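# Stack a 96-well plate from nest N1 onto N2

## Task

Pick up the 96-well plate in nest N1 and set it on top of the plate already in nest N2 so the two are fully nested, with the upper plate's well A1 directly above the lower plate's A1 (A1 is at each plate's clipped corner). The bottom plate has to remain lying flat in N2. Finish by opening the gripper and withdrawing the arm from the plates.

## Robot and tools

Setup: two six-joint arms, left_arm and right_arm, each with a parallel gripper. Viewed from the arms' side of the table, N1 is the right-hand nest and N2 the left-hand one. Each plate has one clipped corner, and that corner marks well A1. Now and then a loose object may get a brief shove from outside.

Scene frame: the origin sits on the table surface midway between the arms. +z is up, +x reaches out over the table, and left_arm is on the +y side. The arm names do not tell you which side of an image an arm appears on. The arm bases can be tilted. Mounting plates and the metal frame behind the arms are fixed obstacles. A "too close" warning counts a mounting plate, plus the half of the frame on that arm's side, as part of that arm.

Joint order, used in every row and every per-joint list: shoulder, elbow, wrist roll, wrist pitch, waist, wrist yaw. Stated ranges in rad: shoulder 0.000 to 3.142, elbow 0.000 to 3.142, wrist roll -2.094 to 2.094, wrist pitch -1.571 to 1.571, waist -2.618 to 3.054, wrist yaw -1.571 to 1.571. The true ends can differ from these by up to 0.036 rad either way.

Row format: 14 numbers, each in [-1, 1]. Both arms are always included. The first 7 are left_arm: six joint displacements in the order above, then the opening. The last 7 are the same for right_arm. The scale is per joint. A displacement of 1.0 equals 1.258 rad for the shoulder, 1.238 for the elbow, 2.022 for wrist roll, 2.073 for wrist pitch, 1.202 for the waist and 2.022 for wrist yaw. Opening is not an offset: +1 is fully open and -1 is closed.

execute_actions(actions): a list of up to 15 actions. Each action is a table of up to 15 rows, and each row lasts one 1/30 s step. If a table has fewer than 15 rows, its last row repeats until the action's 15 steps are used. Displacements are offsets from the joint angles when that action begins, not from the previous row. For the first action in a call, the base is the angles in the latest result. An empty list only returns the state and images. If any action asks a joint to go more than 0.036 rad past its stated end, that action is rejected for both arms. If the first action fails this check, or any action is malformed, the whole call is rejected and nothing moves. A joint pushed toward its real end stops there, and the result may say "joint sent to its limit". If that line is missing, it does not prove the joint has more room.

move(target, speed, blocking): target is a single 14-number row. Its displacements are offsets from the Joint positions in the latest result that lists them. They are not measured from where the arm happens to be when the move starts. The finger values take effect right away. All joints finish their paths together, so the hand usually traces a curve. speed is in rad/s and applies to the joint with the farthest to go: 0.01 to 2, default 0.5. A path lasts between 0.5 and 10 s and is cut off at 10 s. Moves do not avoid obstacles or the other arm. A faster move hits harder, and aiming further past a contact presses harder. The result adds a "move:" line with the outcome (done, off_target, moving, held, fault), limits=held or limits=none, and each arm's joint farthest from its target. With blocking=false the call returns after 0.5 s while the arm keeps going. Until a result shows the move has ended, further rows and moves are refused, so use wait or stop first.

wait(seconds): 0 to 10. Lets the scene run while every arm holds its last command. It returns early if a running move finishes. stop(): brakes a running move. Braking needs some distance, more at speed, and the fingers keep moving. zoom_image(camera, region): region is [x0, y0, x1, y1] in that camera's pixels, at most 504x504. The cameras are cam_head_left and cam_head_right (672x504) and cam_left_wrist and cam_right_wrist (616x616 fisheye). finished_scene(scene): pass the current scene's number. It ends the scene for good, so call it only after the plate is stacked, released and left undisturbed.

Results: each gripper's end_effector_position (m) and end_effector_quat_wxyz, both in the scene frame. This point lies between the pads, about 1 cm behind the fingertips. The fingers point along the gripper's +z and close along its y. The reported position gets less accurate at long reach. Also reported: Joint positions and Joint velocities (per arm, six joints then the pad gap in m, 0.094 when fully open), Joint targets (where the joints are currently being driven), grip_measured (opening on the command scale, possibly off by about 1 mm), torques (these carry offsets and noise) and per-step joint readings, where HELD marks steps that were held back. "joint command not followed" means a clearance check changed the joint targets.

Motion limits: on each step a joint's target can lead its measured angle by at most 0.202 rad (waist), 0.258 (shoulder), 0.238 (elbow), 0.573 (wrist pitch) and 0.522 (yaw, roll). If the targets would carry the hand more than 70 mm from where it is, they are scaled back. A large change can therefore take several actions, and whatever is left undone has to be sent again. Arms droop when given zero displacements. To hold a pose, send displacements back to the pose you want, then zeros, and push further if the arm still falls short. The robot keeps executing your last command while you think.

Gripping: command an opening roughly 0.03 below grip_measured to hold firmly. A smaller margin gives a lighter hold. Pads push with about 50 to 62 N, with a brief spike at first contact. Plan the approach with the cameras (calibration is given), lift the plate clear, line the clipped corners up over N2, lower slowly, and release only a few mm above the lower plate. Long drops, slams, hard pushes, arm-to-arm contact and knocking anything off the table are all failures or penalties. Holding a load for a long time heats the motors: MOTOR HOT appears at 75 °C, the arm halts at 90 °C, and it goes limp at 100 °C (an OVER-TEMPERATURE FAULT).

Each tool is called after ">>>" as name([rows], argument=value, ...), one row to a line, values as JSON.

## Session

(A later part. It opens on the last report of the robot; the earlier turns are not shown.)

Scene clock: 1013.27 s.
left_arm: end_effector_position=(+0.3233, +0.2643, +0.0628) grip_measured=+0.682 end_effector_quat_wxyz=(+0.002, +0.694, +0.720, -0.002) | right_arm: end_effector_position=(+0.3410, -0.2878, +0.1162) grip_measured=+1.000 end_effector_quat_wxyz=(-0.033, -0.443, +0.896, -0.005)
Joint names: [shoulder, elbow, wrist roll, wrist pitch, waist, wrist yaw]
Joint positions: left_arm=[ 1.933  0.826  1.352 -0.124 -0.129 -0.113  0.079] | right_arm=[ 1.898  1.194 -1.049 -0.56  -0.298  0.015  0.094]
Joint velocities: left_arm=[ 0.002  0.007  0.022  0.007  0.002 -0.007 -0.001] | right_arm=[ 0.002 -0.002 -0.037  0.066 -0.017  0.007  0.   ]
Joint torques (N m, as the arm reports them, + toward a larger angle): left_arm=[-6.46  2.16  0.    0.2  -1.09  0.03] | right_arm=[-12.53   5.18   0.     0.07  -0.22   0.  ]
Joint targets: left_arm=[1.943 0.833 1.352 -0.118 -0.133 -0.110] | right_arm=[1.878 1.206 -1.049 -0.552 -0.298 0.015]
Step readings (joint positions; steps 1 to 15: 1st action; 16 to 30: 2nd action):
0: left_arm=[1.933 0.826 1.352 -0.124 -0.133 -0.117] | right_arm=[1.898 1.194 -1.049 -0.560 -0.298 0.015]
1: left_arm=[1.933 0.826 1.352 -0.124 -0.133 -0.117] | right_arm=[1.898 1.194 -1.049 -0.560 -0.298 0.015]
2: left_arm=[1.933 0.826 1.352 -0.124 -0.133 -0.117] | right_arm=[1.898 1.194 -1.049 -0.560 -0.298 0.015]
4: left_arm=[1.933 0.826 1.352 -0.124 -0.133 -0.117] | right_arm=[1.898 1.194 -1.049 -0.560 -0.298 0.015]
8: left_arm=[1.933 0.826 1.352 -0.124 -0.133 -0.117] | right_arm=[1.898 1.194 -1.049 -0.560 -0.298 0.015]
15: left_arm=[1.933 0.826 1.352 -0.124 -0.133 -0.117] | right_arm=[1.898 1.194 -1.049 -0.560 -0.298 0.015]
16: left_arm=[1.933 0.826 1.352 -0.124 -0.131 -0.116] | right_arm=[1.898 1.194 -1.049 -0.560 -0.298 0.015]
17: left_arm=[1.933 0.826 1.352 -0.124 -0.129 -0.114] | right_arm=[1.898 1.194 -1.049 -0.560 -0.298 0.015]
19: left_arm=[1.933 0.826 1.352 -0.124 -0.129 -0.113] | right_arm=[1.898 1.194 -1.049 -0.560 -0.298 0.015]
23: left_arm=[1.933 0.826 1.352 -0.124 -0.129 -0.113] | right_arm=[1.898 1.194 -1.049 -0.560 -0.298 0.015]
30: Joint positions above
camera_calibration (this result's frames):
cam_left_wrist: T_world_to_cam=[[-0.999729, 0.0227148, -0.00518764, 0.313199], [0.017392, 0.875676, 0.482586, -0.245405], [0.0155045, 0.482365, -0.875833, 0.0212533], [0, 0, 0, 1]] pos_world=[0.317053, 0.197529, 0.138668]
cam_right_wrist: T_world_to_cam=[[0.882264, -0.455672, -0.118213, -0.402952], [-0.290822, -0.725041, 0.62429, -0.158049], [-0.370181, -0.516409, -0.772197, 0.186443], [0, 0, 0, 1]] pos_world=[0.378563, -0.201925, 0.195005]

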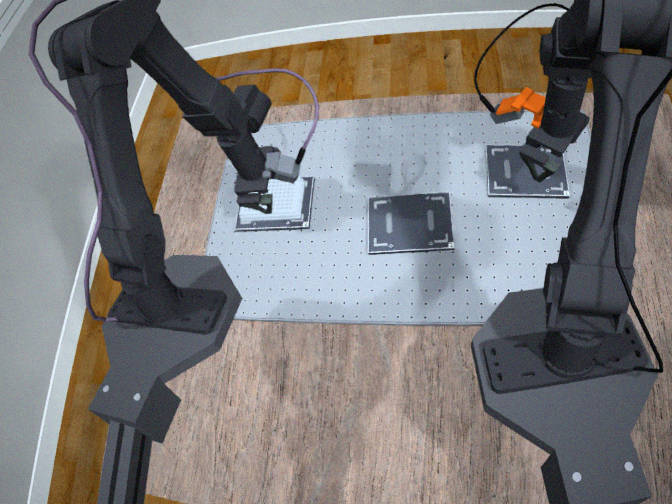

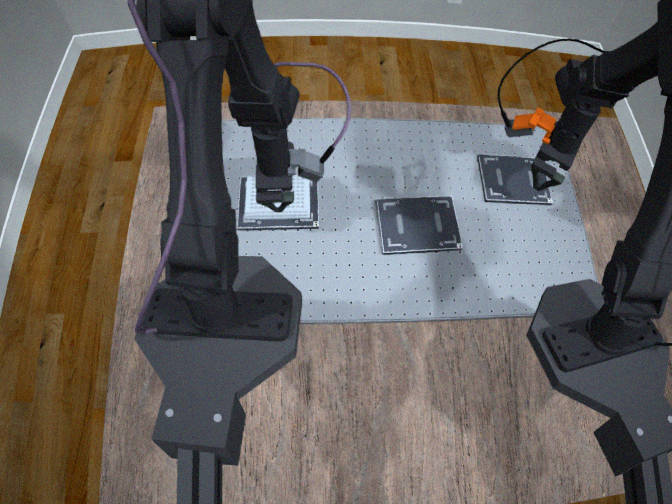

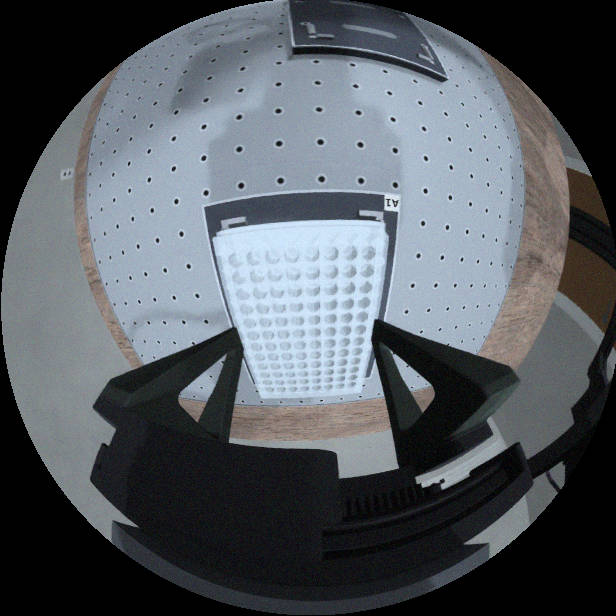

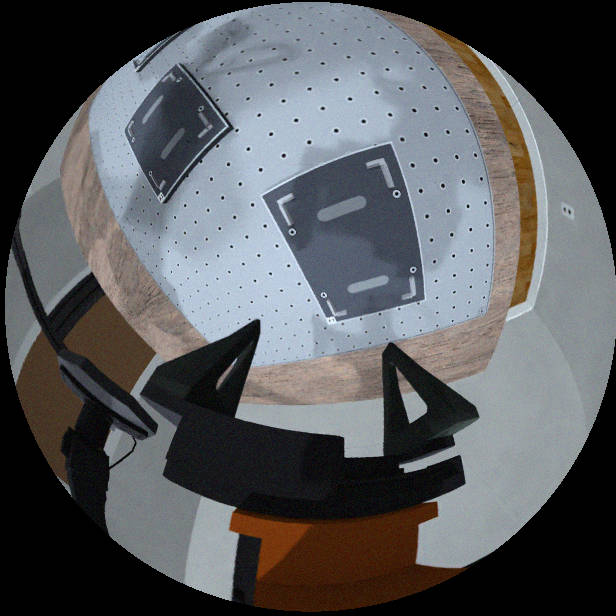

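>>> execute_actions([
  [[0.008,0.006,0,0.003,0.0183,0.0015,0.65,-0.016,0.010,0,0.004,0,0,1],[0.008,0.006,0,0.003,0.0183,0.0015,0.65,-0.016,0.010,0,0.004,0,0,1],[0.008,0.006,0,0.003,0.0,0.0015,0.65,-0.016,0.010,0,0.004,0,0,1]],
])

Scene clock: 1023.40 s.
left_arm: end_effector_position=(+0.3233, +0.2645, +0.0627) grip_measured=+0.682 end_effector_quat_wxyz=(+0.003, +0.693, +0.720, -0.004) | right_arm: end_effector_position=(+0.3410, -0.2878, +0.1162) grip_measured=+1.000 end_effector_quat_wxyz=(-0.033, -0.443, +0.896, -0.005)
Joint names: [shoulder, elbow, wrist roll, wrist pitch, waist, wrist yaw]
Joint positions: left_arm=[ 1.933  0.826  1.352 -0.124 -0.126 -0.108  0.079] | right_arm=[ 1.898  1.194 -1.049 -0.56  -0.298  0.015  0.094]
Joint velocities: left_arm=[-0.022  0.017 -0.037 -0.081 -0.002 -0.037 -0.001] | right_arm=[-0.002 -0.007 -0.081  0.037 -0.017  0.095  0.   ]
Joint torques (N m, as the arm reports them, + toward a larger angle): left_arm=[-6.46  2.17  0.    0.2  -1.01  0.  ] | right_arm=[-12.5    5.17   0.01   0.07  -0.25   0.  ]
Joint targets: left_arm=[1.943 0.833 1.351 -0.118 -0.129 -0.110] | right_arm=[1.878 1.206 -1.049 -0.552 -0.298 0.015]
Step readings (joint positions):
0: left_arm=[1.933 0.826 1.352 -0.124 -0.129 -0.113] | right_arm=[1.898 1.194 -1.049 -0.560 -0.298 0.015]
1: left_arm=[1.933 0.826 1.352 -0.124 -0.128 -0.112] | right_arm=[1.898 1.194 -1.049 -0.560 -0.298 0.015]
2: left_arm=[1.933 0.826 1.352 -0.124 -0.127 -0.110] | right_arm=[1.898 1.194 -1.049 -0.560 -0.298 0.015]
4: left_arm=[1.933 0.826 1.352 -0.124 -0.126 -0.108] | right_arm=[1.898 1.194 -1.049 -0.560 -0.298 0.015]
8: left_arm=[1.933 0.826 1.352 -0.124 -0.126 -0.108] | right_arm=[1.898 1.194 -1.049 -0.560 -0.298 0.015]
15: Joint positions above
camera_calibration (this result's frames):
cam_left_wrist: T_world_to_cam=[[-0.999786, 0.0202026, -0.00436582, 0.313812], [0.0156316, 0.877257, 0.479767, -0.24522], [0.0135225, 0.479596, -0.877385, 0.0225435], [0, 0, 0, 1]] pos_world=[0.317273, 0.197969, 0.138798]
cam_right_wrist: T_world_to_cam=[[0.882264, -0.455672, -0.118213, -0.402952], [-0.290822, -0.725041, 0.62429, -0.158049], [-0.370181, -0.516409, -0.772197, 0.186443], [0, 0, 0, 1]] pos_world=[0.378563, -0.201925, 0.195005]

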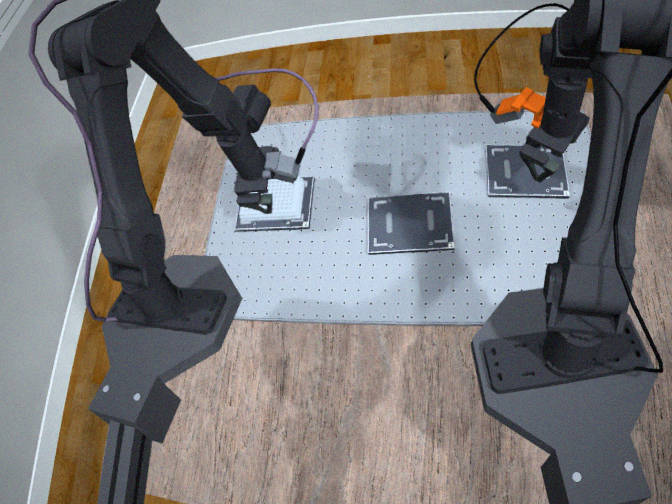

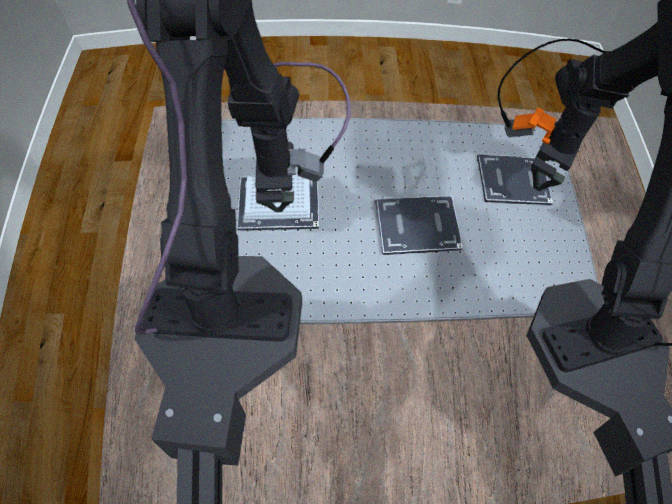

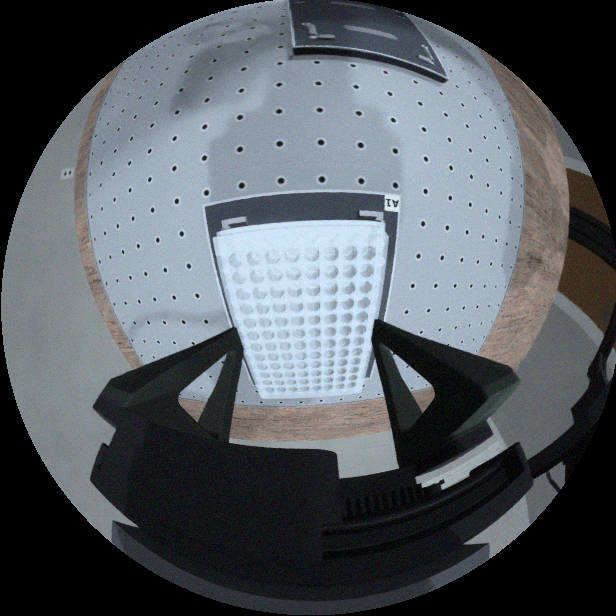

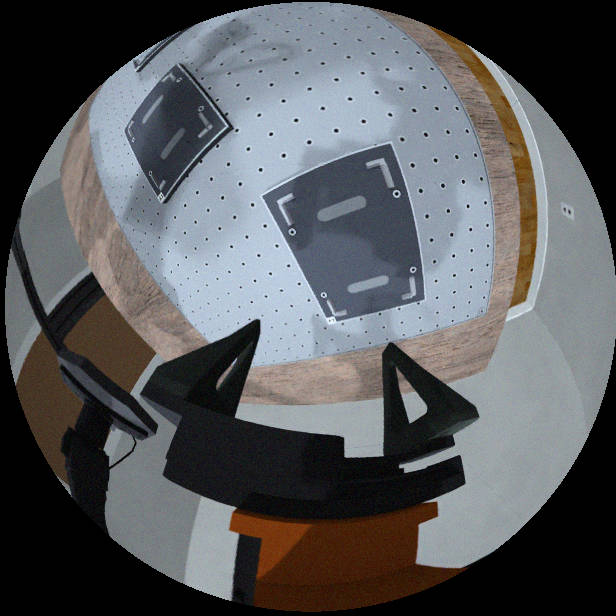

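>>> execute_actions([
  [[0.008,0.006,0,0.003,-0.0183,0.0,0.65,-0.016,0.010,0,0.004,0,0,1],[0.008,0.006,0,0.003,-0.0183,0.0,0.65,-0.016,0.010,0,0.004,0,0,1],[0.008,0.006,0,0.003,0.0,0.0,0.65,-0.016,0.010,0,0.004,0,0,1]],
  [[-0.029,0.006,0,0.002,0.0,0.0,0.65,-0.016,0.010,0,0.004,0,0,1]],
])

Scene clock: 1042.03 s.
left_arm: end_effector_position=(+0.3243, +0.2644, +0.0651) grip_measured=+0.682 end_effector_quat_wxyz=(+0.003, +0.695, +0.719, -0.001) | right_arm: end_effector_position=(+0.3410, -0.2878, +0.1162) grip_measured=+1.000 end_effector_quat_wxyz=(-0.033, -0.443, +0.896, -0.005)
Joint names: [shoulder, elbow, wrist roll, wrist pitch, waist, wrist yaw]
Joint positions: left_arm=[ 1.924  0.826  1.351 -0.13  -0.13  -0.115  0.079] | right_arm=[ 1.898  1.194 -1.049 -0.56  -0.298  0.015  0.094]
Joint velocities: left_arm=[ 0.012 -0.002 -0.022  0.037  0.002  0.037  0.   ] | right_arm=[-0.007 -0.002  0.022 -0.081  0.012  0.022  0.   ]
Joint torques (N m, as the arm reports them, + toward a larger angle): left_arm=[-9.09  2.19  0.    0.24 -0.83  0.01] | right_arm=[-12.51   5.18   0.01   0.06  -0.24   0.  ]
Joint targets: left_arm=[1.896 0.833 1.351 -0.119 -0.130 -0.115] | right_arm=[1.878 1.206 -1.049 -0.552 -0.298 0.015]
Step readings (joint positions; steps 1 to 15: 1st action; 16 to 30: 2nd action):
0: left_arm=[1.933 0.826 1.352 -0.124 -0.126 -0.108] | right_arm=[1.898 1.194 -1.049 -0.560 -0.298 0.015]
1: left_arm=[1.933 0.826 1.352 -0.124 -0.127 -0.109] | right_arm=[1.898 1.194 -1.049 -0.560 -0.298 0.015]
2: left_arm=[1.933 0.826 1.352 -0.123 -0.130 -0.113] | right_arm=[1.898 1.194 -1.049 -0.560 -0.298 0.015]
4: left_arm=[1.933 0.826 1.351 -0.123 -0.130 -0.115] | right_arm=[1.898 1.194 -1.049 -0.560 -0.298 0.015]
8: left_arm=[1.933 0.826 1.351 -0.123 -0.130 -0.115] | right_arm=[1.898 1.194 -1.049 -0.560 -0.298 0.015]
15: left_arm=[1.933 0.826 1.351 -0.123 -0.130 -0.115] | right_arm=[1.898 1.194 -1.049 -0.560 -0.298 0.015]
16: left_arm=[1.931 0.826 1.351 -0.123 -0.130 -0.115] | right_arm=[1.898 1.194 -1.049 -0.560 -0.298 0.015]
17: left_arm=[1.928 0.826 1.351 -0.125 -0.130 -0.115] | right_arm=[1.898 1.194 -1.049 -0.560 -0.298 0.015]
19: left_arm=[1.925 0.826 1.351 -0.129 -0.130 -0.115] | right_arm=[1.898 1.194 -1.049 -0.560 -0.298 0.015]
23: left_arm=[1.924 0.826 1.351 -0.130 -0.130 -0.115] | right_arm=[1.898 1.194 -1.049 -0.560 -0.298 0.015]
30: Joint positions above
camera_calibration (this result's frames):
cam_left_wrist: T_world_to_cam=[[-0.999699, 0.0230935, -0.00823465, 0.314301], [0.0162277, 0.875009, 0.483834, -0.24614], [0.0183788, 0.483555, -0.875121, 0.0219252], [0, 0, 0, 1]] pos_world=[0.317798, 0.197514, 0.140866]
cam_right_wrist: T_world_to_cam=[[0.882264, -0.455672, -0.118213, -0.402952], [-0.290822, -0.725041, 0.62429, -0.158049], [-0.370181, -0.516409, -0.772197, 0.186443], [0, 0, 0, 1]] pos_world=[0.378563, -0.201925, 0.195005]

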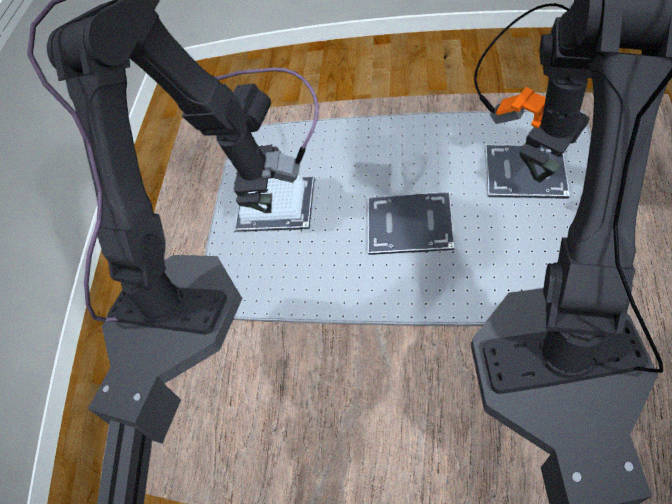

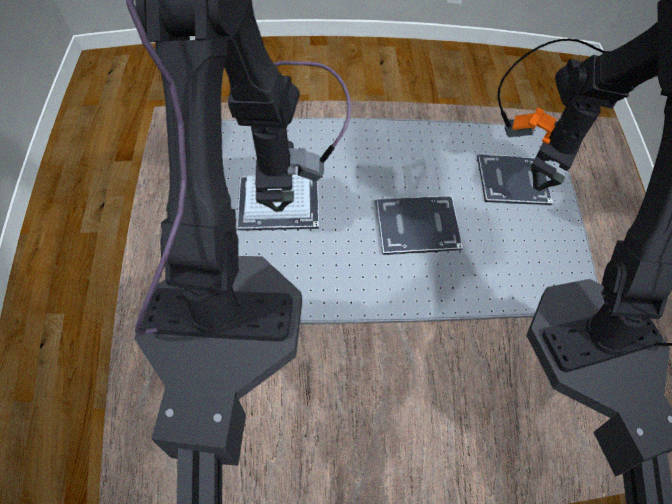

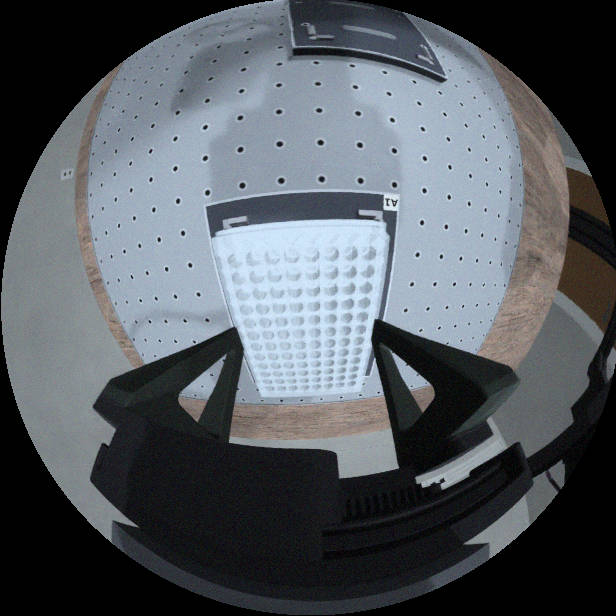

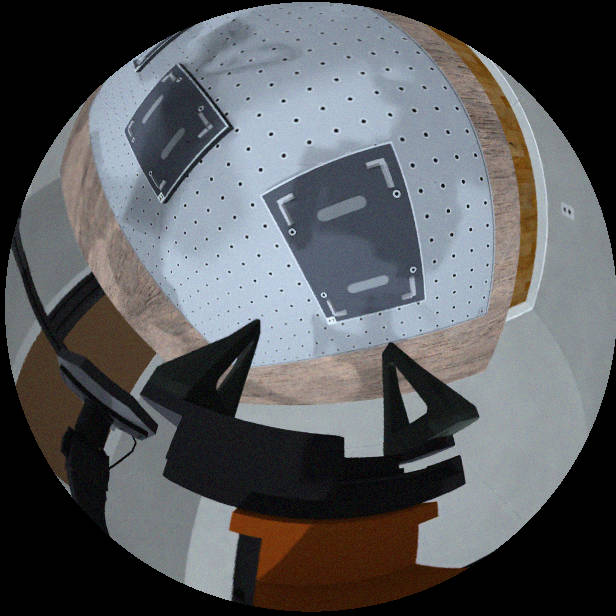

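>>> execute_actions([
  [[-0.010,0.006,0,0.002,-0.0183,0.0015,0.65,-0.016,0.010,0,0.004,0,0,1],[-0.010,0.006,0,0.002,-0.0183,0.0015,0.65,-0.016,0.010,0,0.004,0,0,1],[-0.010,0.006,0,0.002,-0.002,0.0015,0.65,-0.016,0.010,0,0.004,0,0,1]],
])

Scene clock: 1049.20 s.
left_arm: end_effector_position=(+0.3239, +0.2634, +0.0652) grip_measured=+0.682 end_effector_quat_wxyz=(+0.003, +0.696, +0.718, -0.001) | right_arm: end_effector_position=(+0.3410, -0.2878, +0.1162) grip_measured=+1.000 end_effector_quat_wxyz=(-0.033, -0.443, +0.896, -0.005)
Joint names: [shoulder, elbow, wrist roll, wrist pitch, waist, wrist yaw]
Joint positions: left_arm=[ 1.924  0.826  1.351 -0.131 -0.133 -0.115  0.079] | right_arm=[ 1.898  1.194 -1.049 -0.56  -0.298  0.015  0.094]
Joint velocities: left_arm=[ 0.017 -0.017 -0.095 -0.007 -0.002 -0.037 -0.   ] | right_arm=[-0.022 -0.002 -0.037  0.037  0.032  0.051  0.   ]
Joint torques (N m, as the arm reports them, + toward a larger angle): left_arm=[-8.02  2.2   0.01  0.19 -0.87  0.04] | right_arm=[-12.54   5.18   0.01   0.06  -0.24   0.  ]
Joint targets: left_arm=[1.912 0.833 1.351 -0.126 -0.132 -0.112] | right_arm=[1.878 1.206 -1.049 -0.552 -0.298 0.015]
Step readings (joint positions):
0: left_arm=[1.924 0.826 1.351 -0.130 -0.130 -0.115] | right_arm=[1.898 1.194 -1.049 -0.560 -0.298 0.015]
1: left_arm=[1.924 0.826 1.351 -0.131 -0.131 -0.115] | right_arm=[1.898 1.194 -1.049 -0.560 -0.298 0.015]
2: left_arm=[1.924 0.826 1.351 -0.131 -0.132 -0.115] | right_arm=[1.898 1.194 -1.049 -0.560 -0.298 0.015]
4: left_arm=[1.924 0.826 1.351 -0.131 -0.133 -0.115] | right_arm=[1.898 1.194 -1.049 -0.560 -0.298 0.015]
8: left_arm=[1.924 0.826 1.351 -0.131 -0.133 -0.115] | right_arm=[1.898 1.194 -1.049 -0.560 -0.298 0.015]
15: Joint positions above
camera_calibration (this result's frames):
cam_left_wrist: T_world_to_cam=[[-0.999633, 0.02608, -0.00728739, 0.313037], [0.0193163, 0.875367, 0.483074, -0.246328], [0.0189777, 0.482756, -0.875549, 0.0225702], [0, 0, 0, 1]] pos_world=[0.317252, 0.196567, 0.141037]
cam_right_wrist: T_world_to_cam=[[0.882264, -0.455672, -0.118213, -0.402952], [-0.290822, -0.725041, 0.62429, -0.158049], [-0.370181, -0.516409, -0.772197, 0.186443], [0, 0, 0, 1]] pos_world=[0.378563, -0.201925, 0.195005]

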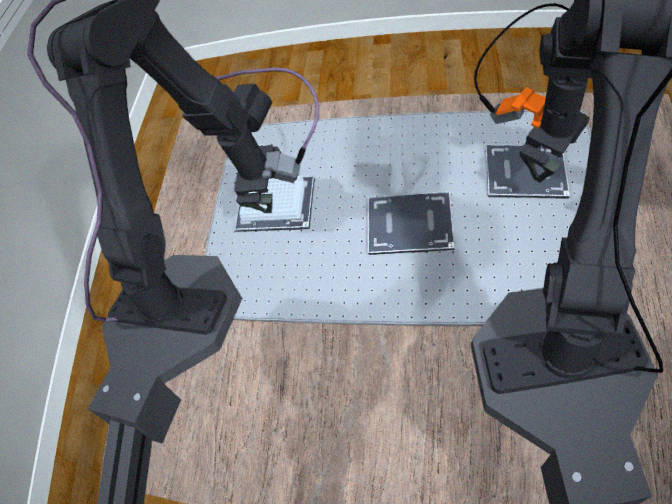

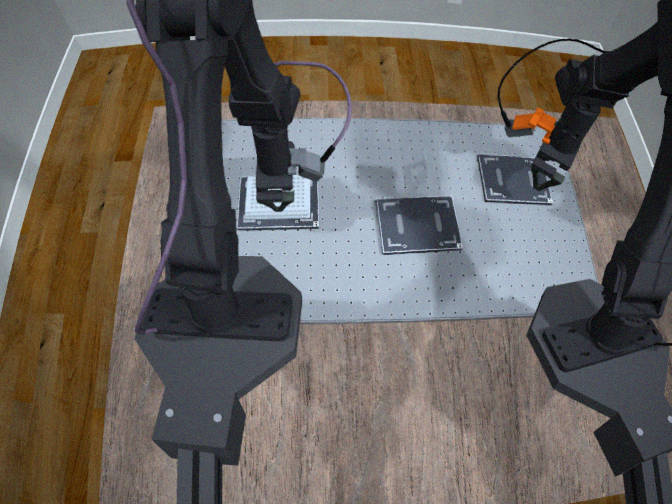

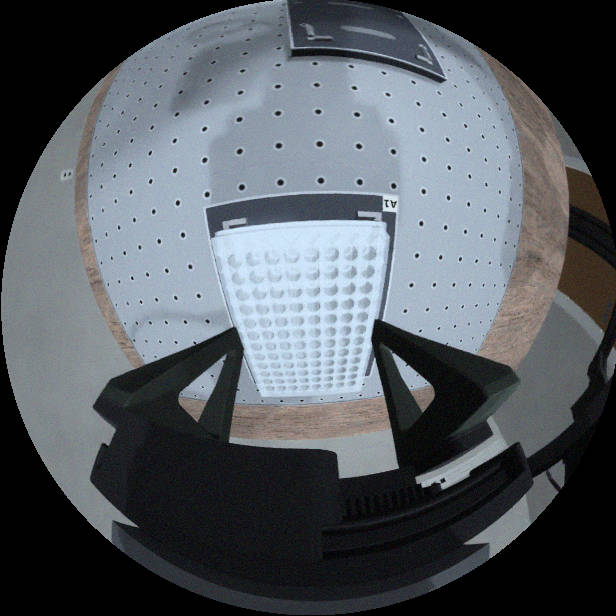

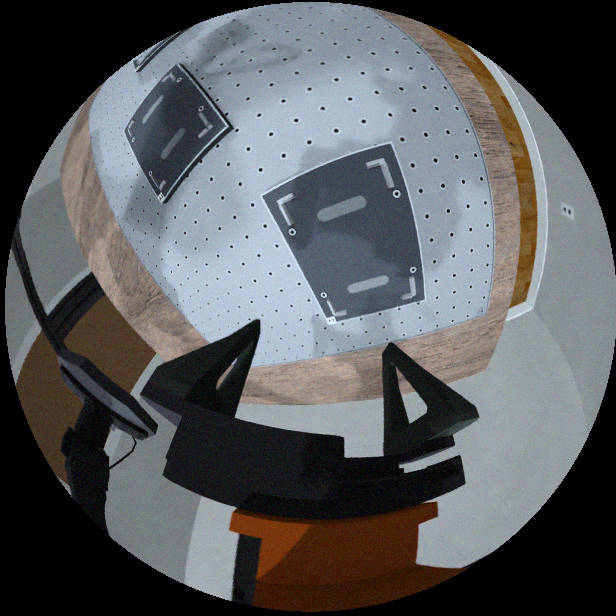

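>>> move(target=[0.022, 0.006, 0, 0.008, -0.002, 0.0015, 0.65, -0.016, 0.010, 0, 0.004, 0, 0, 1], speed=0.04)

Scene clock: 1060.20 s.
left_arm: end_effector_position=(+0.3224, +0.2634, +0.0631) grip_measured=+0.682 end_effector_quat_wxyz=(+0.001, +0.696, +0.718, -0.002) | right_arm: end_effector_position=(+0.3410, -0.2878, +0.1162) grip_measured=+1.000 end_effector_quat_wxyz=(-0.033, -0.443, +0.896, -0.005)
Joint names: [shoulder, elbow, wrist roll, wrist pitch, waist, wrist yaw]
Joint positions: left_arm=[ 1.933  0.826  1.351 -0.127 -0.133 -0.115  0.079] | right_arm=[ 1.898  1.194 -1.049 -0.56  -0.298  0.015  0.094]
Joint velocities: left_arm=[-0.002  0.007  0.007 -0.051 -0.017 -0.007  0.   ] | right_arm=[ 0.027 -0.002 -0.051  0.037  0.017  0.051  0.   ]
Joint torques (N m, as the arm reports them, + toward a larger angle): left_arm=[-5.8   2.15  0.    0.26 -1.    0.04] | right_arm=[-12.51   5.17   0.     0.06  -0.28   0.  ]
Joint targets: left_arm=[1.952 0.833 1.351 -0.114 -0.135 -0.112] | right_arm=[1.878 1.206 -1.049 -0.552 -0.298 0.015]
move: done; limits=none; left_arm: farthest joint: the shoulder, 0.019 radians from its target (0.028 radians at the start); right_arm: farthest joint: the shoulder, 0.020 radians from its target (0.020 radians at the start)
camera_calibration (this result's frames):
cam_left_wrist: T_world_to_cam=[[-0.999641, 0.0266317, -0.00286271, 0.31118], [0.0219186, 0.874764, 0.484053, -0.246058], [0.0153953, 0.483817, -0.875034, 0.0215044], [0, 0, 0, 1]] pos_world=[0.316131, 0.196551, 0.138813]
cam_right_wrist: T_world_to_cam=[[0.882264, -0.455672, -0.118213, -0.402952], [-0.290822, -0.725041, 0.62429, -0.158049], [-0.370181, -0.516409, -0.772197, 0.186443], [0, 0, 0, 1]] pos_world=[0.378563, -0.201925, 0.195005]

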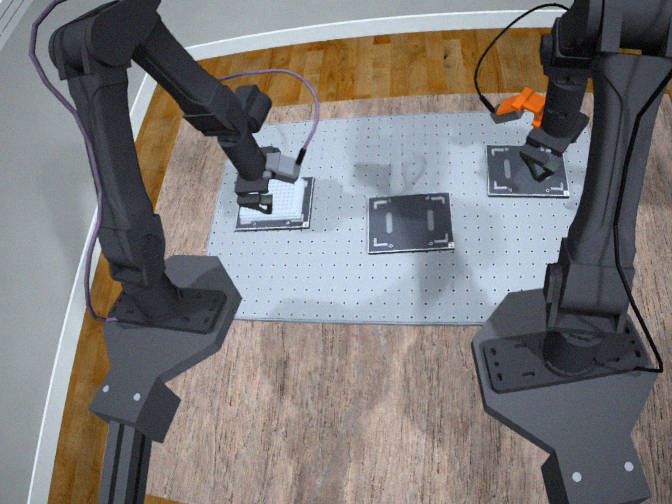

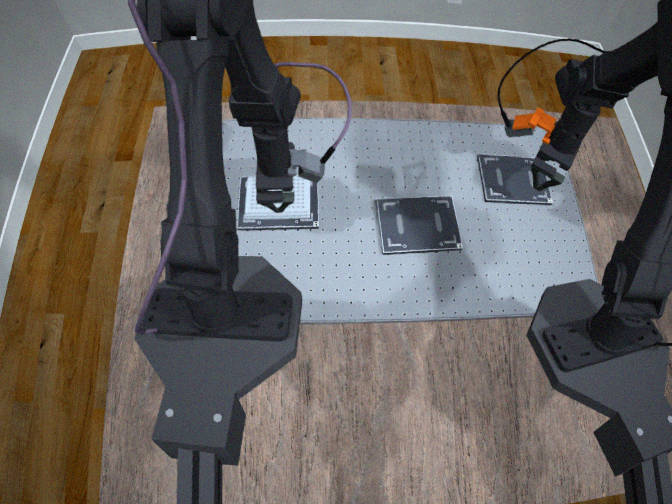

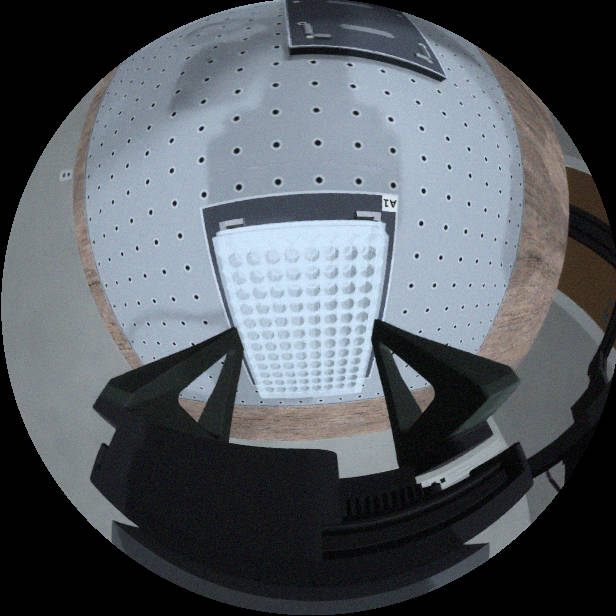

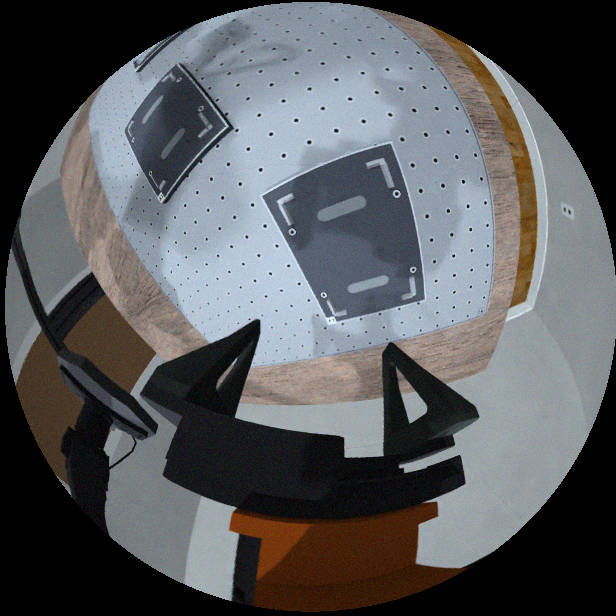

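>>> zoom_image(camera="cam_left_wrist", region=[200, 200, 270, 270])

>>> zoom_image(camera="cam_left_wrist", region=[340, 195, 410, 265])

>>> zoom_image(camera="cam_head_left", region=[230, 165, 320, 240])

Region (200, 200, 270, 270) of cam_left_wrist's 616x616 image, scaled by 7.200, with more detail than that image has.

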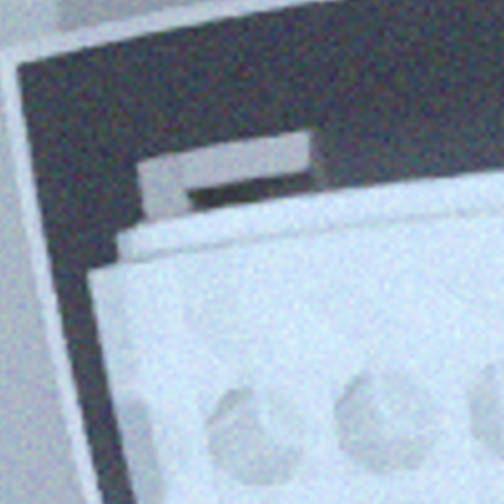

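Region (340, 195, 410, 265) of cam_left_wrist's 616x616 image, scaled by 7.200, with more detail than that image has.

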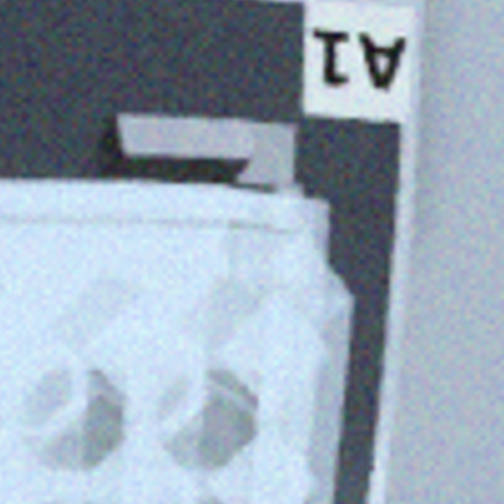

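Region (230, 165, 320, 240) of cam_head_left's 672x504 image, scaled by 5.600, with more detail than that image has.

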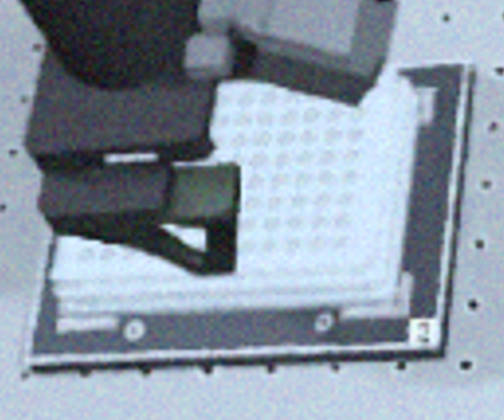

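>>> execute_actions([
  [[0.010,0.006,0,0.016,-0.002,0.0015,0.65,-0.016,0.010,0,0.004,0,0,1],[0.010,0.006,0,0.016,-0.002,0.0015,0.65,-0.016,0.010,0,0.004,0,0,1],[0.010,0.006,0,0.016,-0.002,0.0015,0.65,-0.016,0.010,0,0.004,0,0,1],[0.014,0.006,0,0.005,-0.002,0.0015,0.65,-0.016,0.010,0,0.004,0,0,1]],
])

Scene clock: 1107.73 s.
left_arm: end_effector_position=(+0.3235, +0.2632, +0.0631) grip_measured=+0.682 end_effector_quat_wxyz=(+0.002, +0.696, +0.718, -0.001) | right_arm: end_effector_position=(+0.3410, -0.2878, +0.1162) grip_measured=+1.000 end_effector_quat_wxyz=(-0.033, -0.443, +0.896, -0.005)
Joint names: [shoulder, elbow, wrist roll, wrist pitch, waist, wrist yaw]
Joint positions: left_arm=[ 1.933  0.826  1.351 -0.123 -0.133 -0.115  0.079] | right_arm=[ 1.898  1.194 -1.049 -0.56  -0.298  0.015  0.094]
Joint velocities: left_arm=[ 0.002 -0.017 -0.081 -0.095 -0.017  0.007  0.001] | right_arm=[ 0.022  0.002  0.022  0.007  0.007 -0.11   0.   ]
Joint torques (N m, as the arm reports them, + toward a larger angle): left_arm=[-5.93  2.17  0.    0.2  -1.    0.04] | right_arm=[-12.53   5.18   0.01   0.08  -0.25  -0.01]
Joint targets: left_arm=[1.950 0.833 1.351 -0.117 -0.135 -0.112] | right_arm=[1.878 1.206 -1.049 -0.552 -0.298 0.015]
Step readings (joint positions):
0: left_arm=[1.933 0.826 1.351 -0.127 -0.133 -0.115] | right_arm=[1.898 1.194 -1.049 -0.560 -0.298 0.015]
1: left_arm=[1.933 0.826 1.351 -0.126 -0.133 -0.115] | right_arm=[1.898 1.194 -1.049 -0.560 -0.298 0.015]
2: left_arm=[1.933 0.826 1.351 -0.125 -0.133 -0.115] | right_arm=[1.898 1.194 -1.049 -0.560 -0.298 0.015]
4: left_arm=[1.933 0.826 1.351 -0.123 -0.133 -0.115] | right_arm=[1.898 1.194 -1.049 -0.560 -0.298 0.015]
8: left_arm=[1.933 0.826 1.351 -0.123 -0.133 -0.115] | right_arm=[1.898 1.194 -1.049 -0.560 -0.298 0.015]
15: Joint positions above
camera_calibration (this result's frames):
cam_left_wrist: T_world_to_cam=[[-0.999634, 0.0261276, -0.00697483, 0.312595], [0.0195007, 0.87515, 0.483458, -0.245193], [0.0187356, 0.483145, -0.87534, 0.0206979], [0, 0, 0, 1]] pos_world=[0.316874, 0.196413, 0.138838]
cam_right_wrist: T_world_to_cam=[[0.882264, -0.455672, -0.118213, -0.402952], [-0.290822, -0.725041, 0.62429, -0.158049], [-0.370181, -0.516409, -0.772197, 0.186443], [0, 0, 0, 1]] pos_world=[0.378563, -0.201925, 0.195005]

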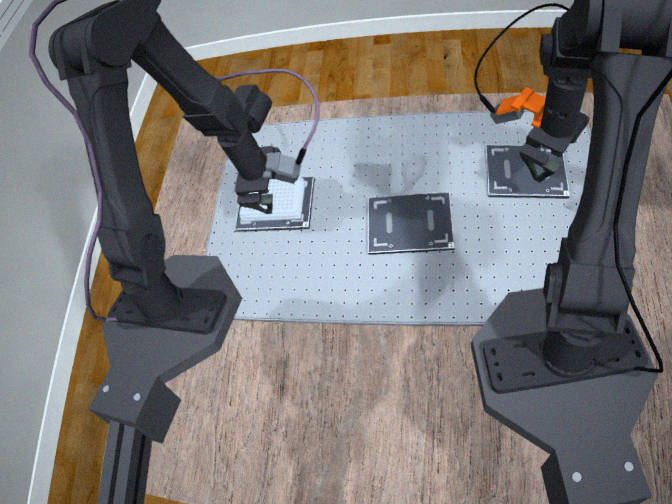

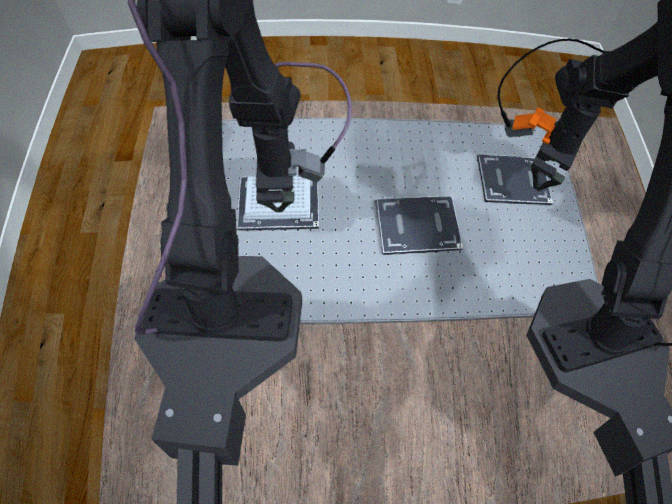

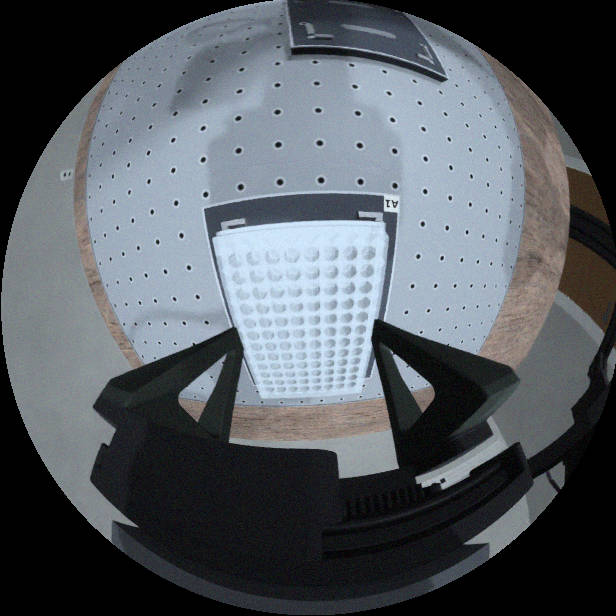

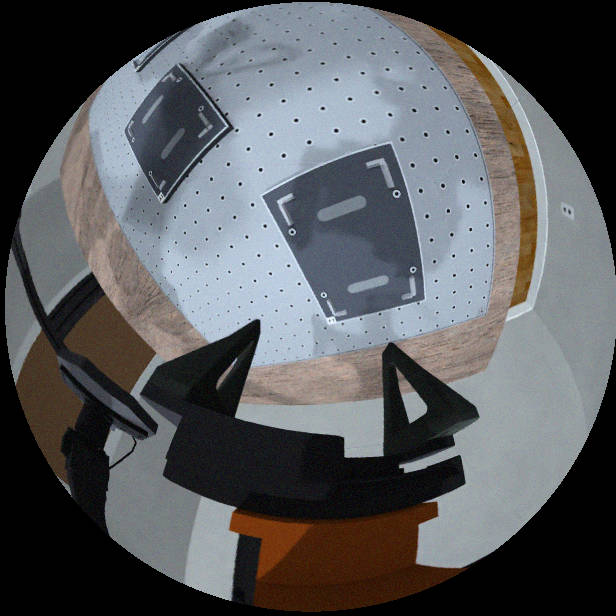

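>>> execute_actions([
  [[0.004,0.006,0,0.003,-0.002,0.0015,0.65,-0.016,0.010,0,0.004,0,0,1],[0.004,0.006,0,0.003,-0.002,0.0015,0.65,-0.016,0.010,0,0.004,0,0,1],[0.004,0.006,0,0.003,-0.002,0.0015,0.65,-0.016,0.010,0,0.004,0,0,1],[0.004,0.006,0,0.003,-0.002,0.0015,1,-0.016,0.010,0,0.004,0,0,1]],
])

Scene clock: 1122.13 s.
left_arm: end_effector_position=(+0.3237, +0.2632, +0.0631) grip_measured=+1.000 end_effector_quat_wxyz=(+0.003, +0.696, +0.718, -0.001) | right_arm: end_effector_position=(+0.3410, -0.2878, +0.1162) grip_measured=+1.000 end_effector_quat_wxyz=(-0.033, -0.443, +0.896, -0.005)
Joint names: [shoulder, elbow, wrist roll, wrist pitch, waist, wrist yaw]
Joint positions: left_arm=[ 1.933  0.826  1.351 -0.122 -0.133 -0.115  0.094] | right_arm=[ 1.898  1.194 -1.049 -0.56  -0.298  0.015  0.094]
Joint velocities: left_arm=[-0.012  0.007  0.066 -0.037  0.007  0.051  0.   ] | right_arm=[-0.017  0.007 -0.095 -0.037 -0.007  0.022  0.   ]
Joint torques (N m, as the arm reports them, + toward a larger angle): left_arm=[-6.81  2.16  0.    0.2  -1.    0.04] | right_arm=[-12.51   5.19   0.     0.07  -0.25   0.  ]
Joint targets: left_arm=[1.938 0.833 1.351 -0.117 -0.135 -0.112] | right_arm=[1.878 1.206 -1.049 -0.552 -0.298 0.015]
Step readings (joint positions):
0: left_arm=[1.933 0.826 1.351 -0.123 -0.133 -0.115] | right_arm=[1.898 1.194 -1.049 -0.560 -0.298 0.015]
1: left_arm=[1.933 0.826 1.351 -0.123 -0.133 -0.115] | right_arm=[1.898 1.194 -1.049 -0.560 -0.298 0.015]
2: left_arm=[1.933 0.826 1.351 -0.123 -0.133 -0.115] | right_arm=[1.898 1.194 -1.049 -0.560 -0.298 0.015]
4: left_arm=[1.933 0.826 1.351 -0.123 -0.133 -0.115] | right_arm=[1.898 1.194 -1.049 -0.560 -0.298 0.015]
8: left_arm=[1.933 0.826 1.351 -0.122 -0.133 -0.115] | right_arm=[1.898 1.194 -1.049 -0.560 -0.298 0.015]
15: Joint positions above
camera_calibration (this result's frames):
cam_left_wrist: T_world_to_cam=[[-0.999631, 0.0260356, -0.00772245, 0.312852], [0.0190613, 0.875221, 0.483348, -0.245035], [0.0193431, 0.483023, -0.875394, 0.0205507], [0, 0, 0, 1]] pos_world=[0.317009, 0.196388, 0.138843]
cam_right_wrist: T_world_to_cam=[[0.882264, -0.455672, -0.118213, -0.402952], [-0.290822, -0.725041, 0.62429, -0.158049], [-0.370181, -0.516409, -0.772197, 0.186443], [0, 0, 0, 1]] pos_world=[0.378563, -0.201925, 0.195005]

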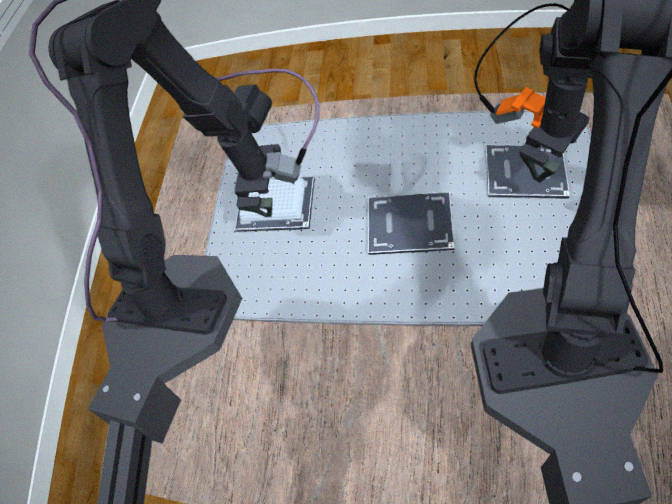

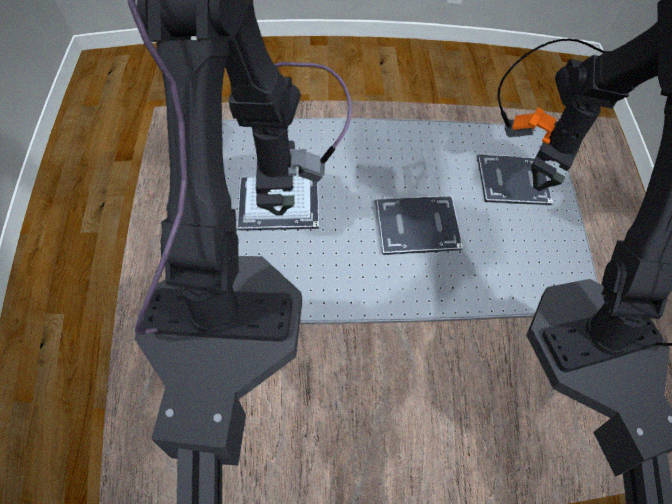

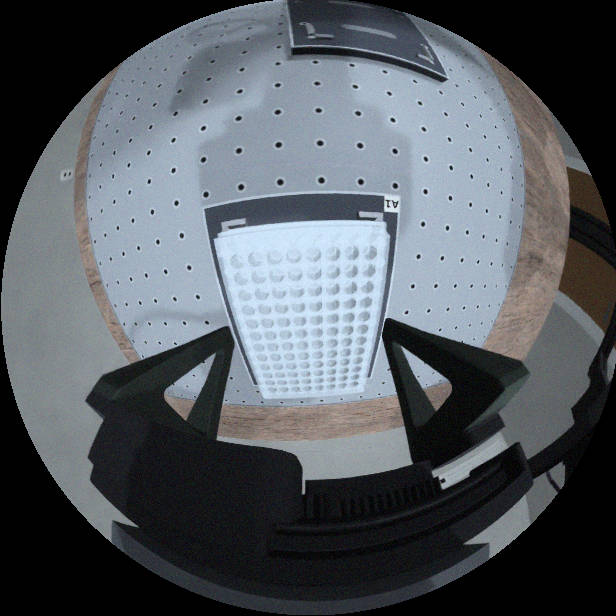

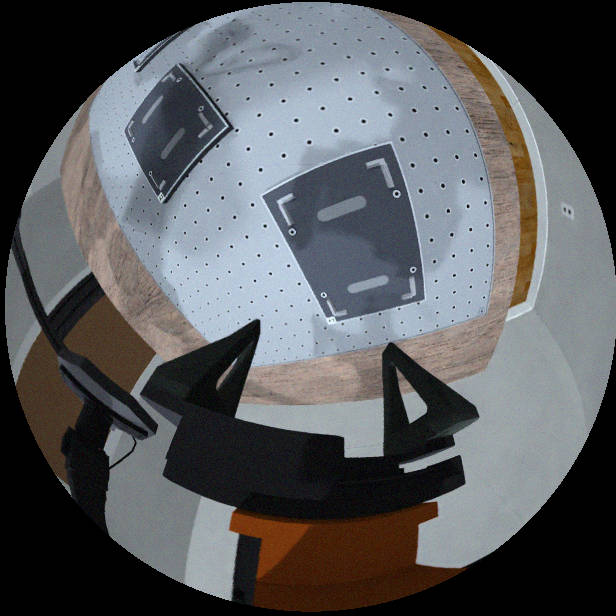

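>>> zoom_image(camera="cam_left_wrist", region=[200, 200, 270, 270])

>>> zoom_image(camera="cam_left_wrist", region=[340, 195, 410, 265])

Region (200, 200, 270, 270) of cam_left_wrist's 616x616 image, scaled by 7.200, with more detail than that image has.

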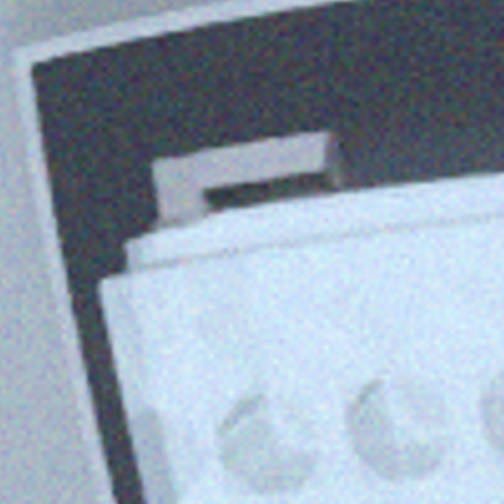

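Region (340, 195, 410, 265) of cam_left_wrist's 616x616 image, scaled by 7.200, with more detail than that image has.

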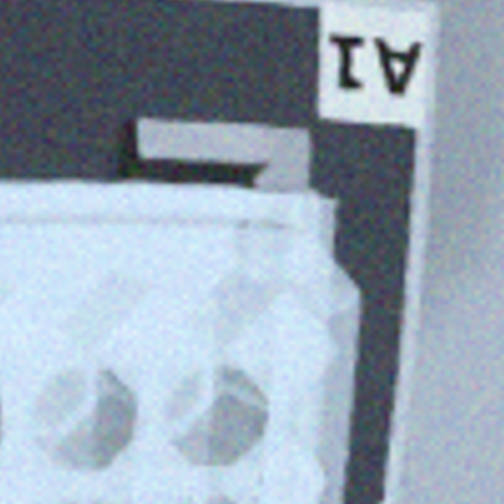

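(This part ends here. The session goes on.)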